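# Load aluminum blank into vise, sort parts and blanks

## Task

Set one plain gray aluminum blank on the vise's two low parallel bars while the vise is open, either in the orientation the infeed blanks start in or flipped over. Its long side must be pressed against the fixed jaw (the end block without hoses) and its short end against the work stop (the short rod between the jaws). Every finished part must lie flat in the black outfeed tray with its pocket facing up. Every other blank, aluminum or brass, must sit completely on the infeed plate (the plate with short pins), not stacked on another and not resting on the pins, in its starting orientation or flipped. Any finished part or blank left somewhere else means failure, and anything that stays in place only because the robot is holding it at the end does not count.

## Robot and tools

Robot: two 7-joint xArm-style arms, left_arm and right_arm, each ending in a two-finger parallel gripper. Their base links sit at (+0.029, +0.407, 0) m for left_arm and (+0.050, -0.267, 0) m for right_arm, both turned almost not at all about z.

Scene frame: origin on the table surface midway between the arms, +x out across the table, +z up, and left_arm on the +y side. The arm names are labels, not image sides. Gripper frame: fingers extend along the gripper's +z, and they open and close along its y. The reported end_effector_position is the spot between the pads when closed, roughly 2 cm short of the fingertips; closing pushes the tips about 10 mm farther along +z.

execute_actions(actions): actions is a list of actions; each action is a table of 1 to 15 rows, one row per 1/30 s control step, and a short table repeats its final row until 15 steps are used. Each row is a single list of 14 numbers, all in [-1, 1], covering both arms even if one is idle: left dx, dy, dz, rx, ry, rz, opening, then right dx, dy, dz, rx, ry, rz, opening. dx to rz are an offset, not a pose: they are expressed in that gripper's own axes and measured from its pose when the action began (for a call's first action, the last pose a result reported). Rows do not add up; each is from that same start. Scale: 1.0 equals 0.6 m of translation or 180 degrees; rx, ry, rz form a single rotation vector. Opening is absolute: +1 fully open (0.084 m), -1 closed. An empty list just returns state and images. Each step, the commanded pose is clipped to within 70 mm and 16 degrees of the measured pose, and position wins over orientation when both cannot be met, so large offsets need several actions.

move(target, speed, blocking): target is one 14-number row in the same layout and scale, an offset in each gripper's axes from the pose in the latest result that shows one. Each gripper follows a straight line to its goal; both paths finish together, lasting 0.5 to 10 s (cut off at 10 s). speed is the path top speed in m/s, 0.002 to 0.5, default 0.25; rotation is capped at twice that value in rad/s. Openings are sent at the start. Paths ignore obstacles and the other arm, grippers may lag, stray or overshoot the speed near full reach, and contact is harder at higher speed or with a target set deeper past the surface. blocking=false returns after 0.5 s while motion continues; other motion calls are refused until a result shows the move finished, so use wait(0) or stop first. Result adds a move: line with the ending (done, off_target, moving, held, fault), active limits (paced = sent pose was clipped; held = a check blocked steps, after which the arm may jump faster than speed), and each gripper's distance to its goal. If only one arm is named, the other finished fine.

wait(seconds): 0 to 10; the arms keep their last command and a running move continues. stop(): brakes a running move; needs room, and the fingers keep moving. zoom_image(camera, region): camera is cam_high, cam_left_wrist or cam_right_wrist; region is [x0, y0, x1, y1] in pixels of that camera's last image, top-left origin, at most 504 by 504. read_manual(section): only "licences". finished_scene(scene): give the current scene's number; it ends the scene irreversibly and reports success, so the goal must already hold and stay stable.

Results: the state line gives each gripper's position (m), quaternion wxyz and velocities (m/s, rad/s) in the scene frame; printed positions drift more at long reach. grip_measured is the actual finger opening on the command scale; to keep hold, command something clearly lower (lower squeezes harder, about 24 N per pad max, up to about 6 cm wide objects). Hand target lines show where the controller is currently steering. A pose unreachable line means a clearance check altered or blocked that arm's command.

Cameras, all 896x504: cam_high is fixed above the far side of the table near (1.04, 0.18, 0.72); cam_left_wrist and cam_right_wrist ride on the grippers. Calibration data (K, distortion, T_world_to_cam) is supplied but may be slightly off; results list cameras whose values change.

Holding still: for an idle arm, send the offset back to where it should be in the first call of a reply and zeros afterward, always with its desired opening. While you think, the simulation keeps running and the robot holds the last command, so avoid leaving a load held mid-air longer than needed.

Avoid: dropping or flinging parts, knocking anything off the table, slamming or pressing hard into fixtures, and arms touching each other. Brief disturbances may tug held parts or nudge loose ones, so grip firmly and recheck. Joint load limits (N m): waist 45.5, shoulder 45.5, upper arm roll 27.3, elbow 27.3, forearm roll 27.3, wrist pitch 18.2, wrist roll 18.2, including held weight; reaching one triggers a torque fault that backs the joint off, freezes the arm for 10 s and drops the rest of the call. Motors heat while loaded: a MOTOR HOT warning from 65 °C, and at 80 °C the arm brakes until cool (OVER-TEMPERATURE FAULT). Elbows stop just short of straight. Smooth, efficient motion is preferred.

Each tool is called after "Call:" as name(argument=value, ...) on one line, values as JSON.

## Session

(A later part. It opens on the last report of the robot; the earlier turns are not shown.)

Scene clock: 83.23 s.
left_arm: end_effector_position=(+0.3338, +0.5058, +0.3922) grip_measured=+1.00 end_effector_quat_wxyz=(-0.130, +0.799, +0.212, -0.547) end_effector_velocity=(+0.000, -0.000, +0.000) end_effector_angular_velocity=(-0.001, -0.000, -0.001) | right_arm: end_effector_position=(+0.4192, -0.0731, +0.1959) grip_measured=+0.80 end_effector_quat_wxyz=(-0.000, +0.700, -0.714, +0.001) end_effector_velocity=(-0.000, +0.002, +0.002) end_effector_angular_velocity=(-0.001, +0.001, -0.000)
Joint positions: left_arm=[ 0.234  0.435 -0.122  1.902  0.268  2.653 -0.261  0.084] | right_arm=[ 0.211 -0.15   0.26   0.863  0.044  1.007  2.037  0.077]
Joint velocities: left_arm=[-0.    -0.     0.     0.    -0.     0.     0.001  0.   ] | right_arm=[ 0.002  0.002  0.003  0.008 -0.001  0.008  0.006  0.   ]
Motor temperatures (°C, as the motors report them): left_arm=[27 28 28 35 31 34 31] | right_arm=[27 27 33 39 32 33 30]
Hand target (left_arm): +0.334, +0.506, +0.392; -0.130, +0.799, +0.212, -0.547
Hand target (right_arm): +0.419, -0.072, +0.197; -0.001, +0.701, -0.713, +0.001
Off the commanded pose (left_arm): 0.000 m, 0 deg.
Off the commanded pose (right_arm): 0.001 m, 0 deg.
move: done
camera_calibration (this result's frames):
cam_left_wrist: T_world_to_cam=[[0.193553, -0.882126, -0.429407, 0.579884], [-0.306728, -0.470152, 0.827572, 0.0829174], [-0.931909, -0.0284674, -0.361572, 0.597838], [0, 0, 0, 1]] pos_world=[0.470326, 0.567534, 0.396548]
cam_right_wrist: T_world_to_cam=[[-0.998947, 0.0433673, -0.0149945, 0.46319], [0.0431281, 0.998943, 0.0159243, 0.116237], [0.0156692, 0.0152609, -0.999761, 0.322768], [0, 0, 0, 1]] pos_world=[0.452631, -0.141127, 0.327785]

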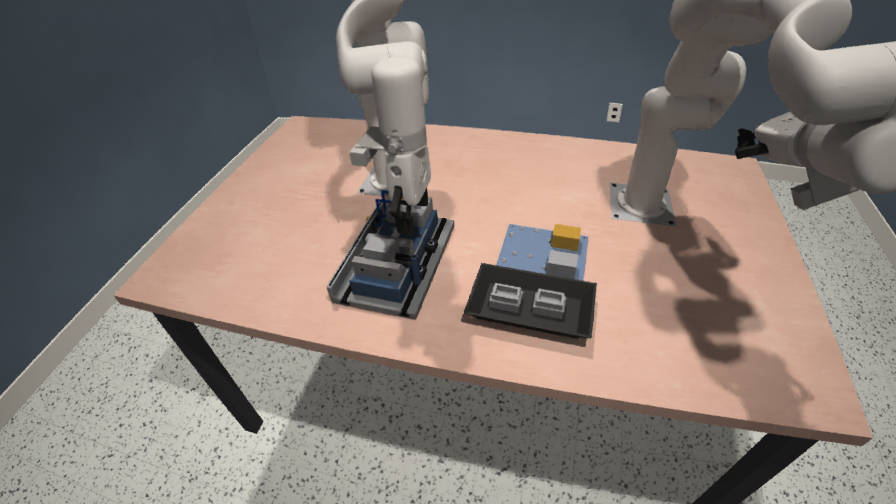

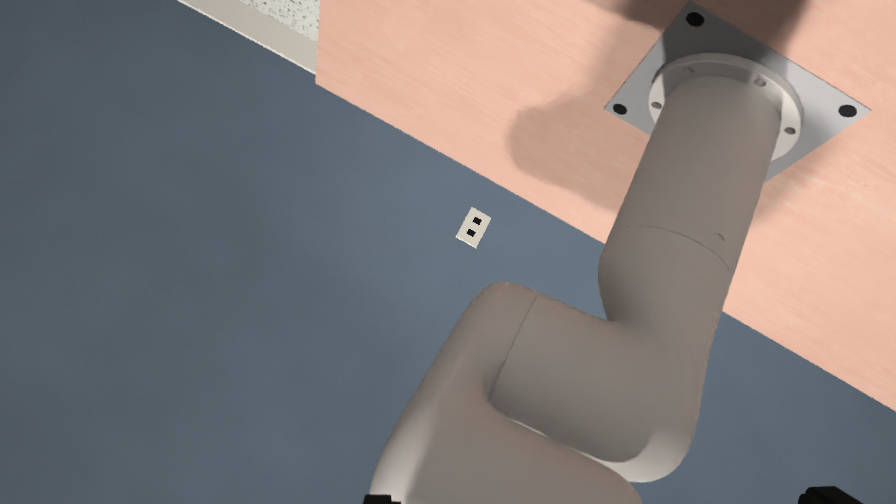

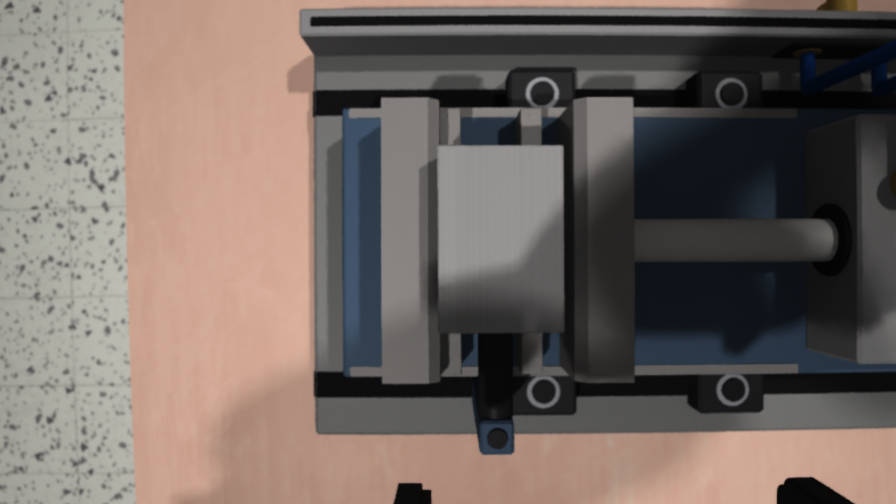

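Call:
execute_actions(actions=[])

Scene clock: 86.10 s.
left_arm: end_effector_position=(+0.3338, +0.5058, +0.3922) grip_measured=+1.00 end_effector_quat_wxyz=(-0.130, +0.799, +0.212, -0.547) end_effector_velocity=(+0.000, -0.000, -0.000) end_effector_angular_velocity=(-0.002, -0.001, -0.002) | right_arm: end_effector_position=(+0.4194, -0.0724, +0.1967) grip_measured=+0.80 end_effector_quat_wxyz=(-0.001, +0.701, -0.713, +0.001) end_effector_velocity=(+0.000, -0.001, -0.001) end_effector_angular_velocity=(-0.001, +0.002, -0.005)
Joint positions: left_arm=[ 0.234  0.435 -0.122  1.902  0.268  2.653 -0.261  0.084] | right_arm=[ 0.212 -0.151  0.261  0.865  0.044  1.008  2.037  0.077]
Joint velocities: left_arm=[-0.002 -0.     0.    -0.     0.    -0.001  0.002 -0.   ] | right_arm=[-0.002  0.001 -0.    -0.     0.     0.001  0.002  0.   ]
Motor temperatures (°C, as the motors report them): left_arm=[27 29 28 35 31 34 31] | right_arm=[27 27 33 39 32 33 30]
Hand target (left_arm): +0.334, +0.506, +0.392; -0.130, +0.799, +0.212, -0.547
Hand target (right_arm): +0.419, -0.072, +0.197; -0.001, +0.701, -0.713, +0.001
Off the commanded pose (left_arm): 0.000 m, 0 deg.
Off the commanded pose (right_arm): 0.000 m, 0 deg.
camera_calibration (this result's frames):
cam_left_wrist: T_world_to_cam=[[0.193553, -0.882126, -0.429407, 0.579884], [-0.306729, -0.470152, 0.827572, 0.0829174], [-0.931909, -0.0284673, -0.361572, 0.597838], [0, 0, 0, 1]] pos_world=[0.470326, 0.567534, 0.396548]
cam_right_wrist: T_world_to_cam=[[-0.998968, 0.0423141, -0.0165351, 0.463562], [0.0420412, 0.998979, 0.0165215, 0.115821], [0.0172173, 0.0158093, -0.999727, 0.322975], [0, 0, 0, 1]] pos_world=[0.452654, -0.140424, 0.328638]

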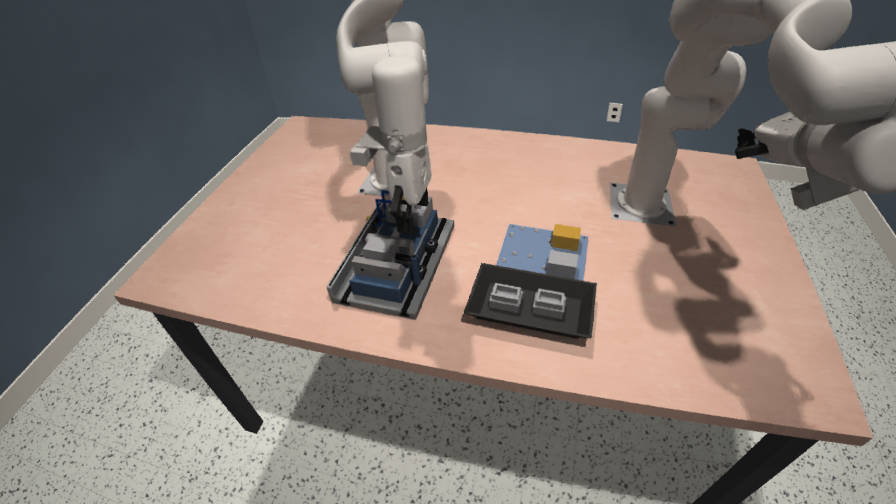

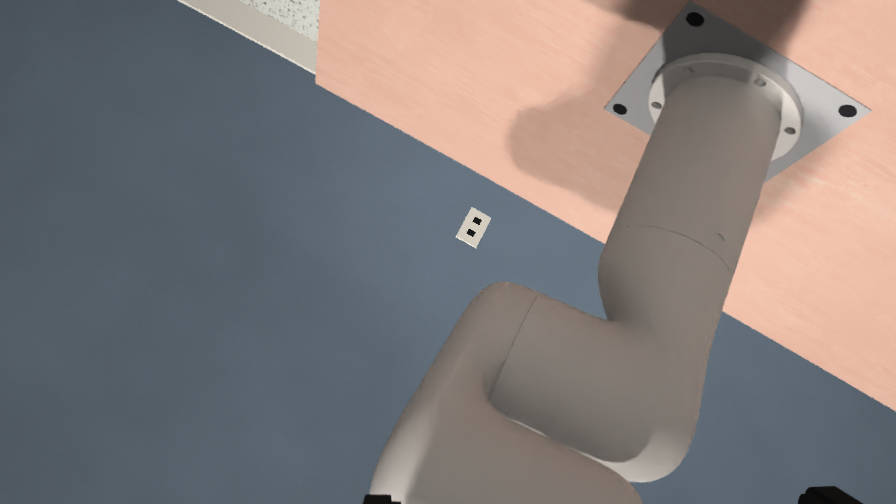

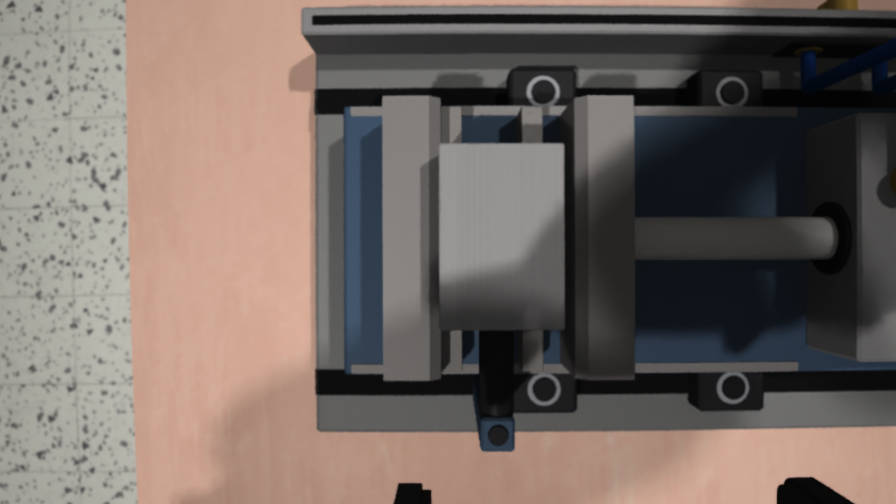

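Call:
finished_scene(scene=2)

The scene is finished: the task was done.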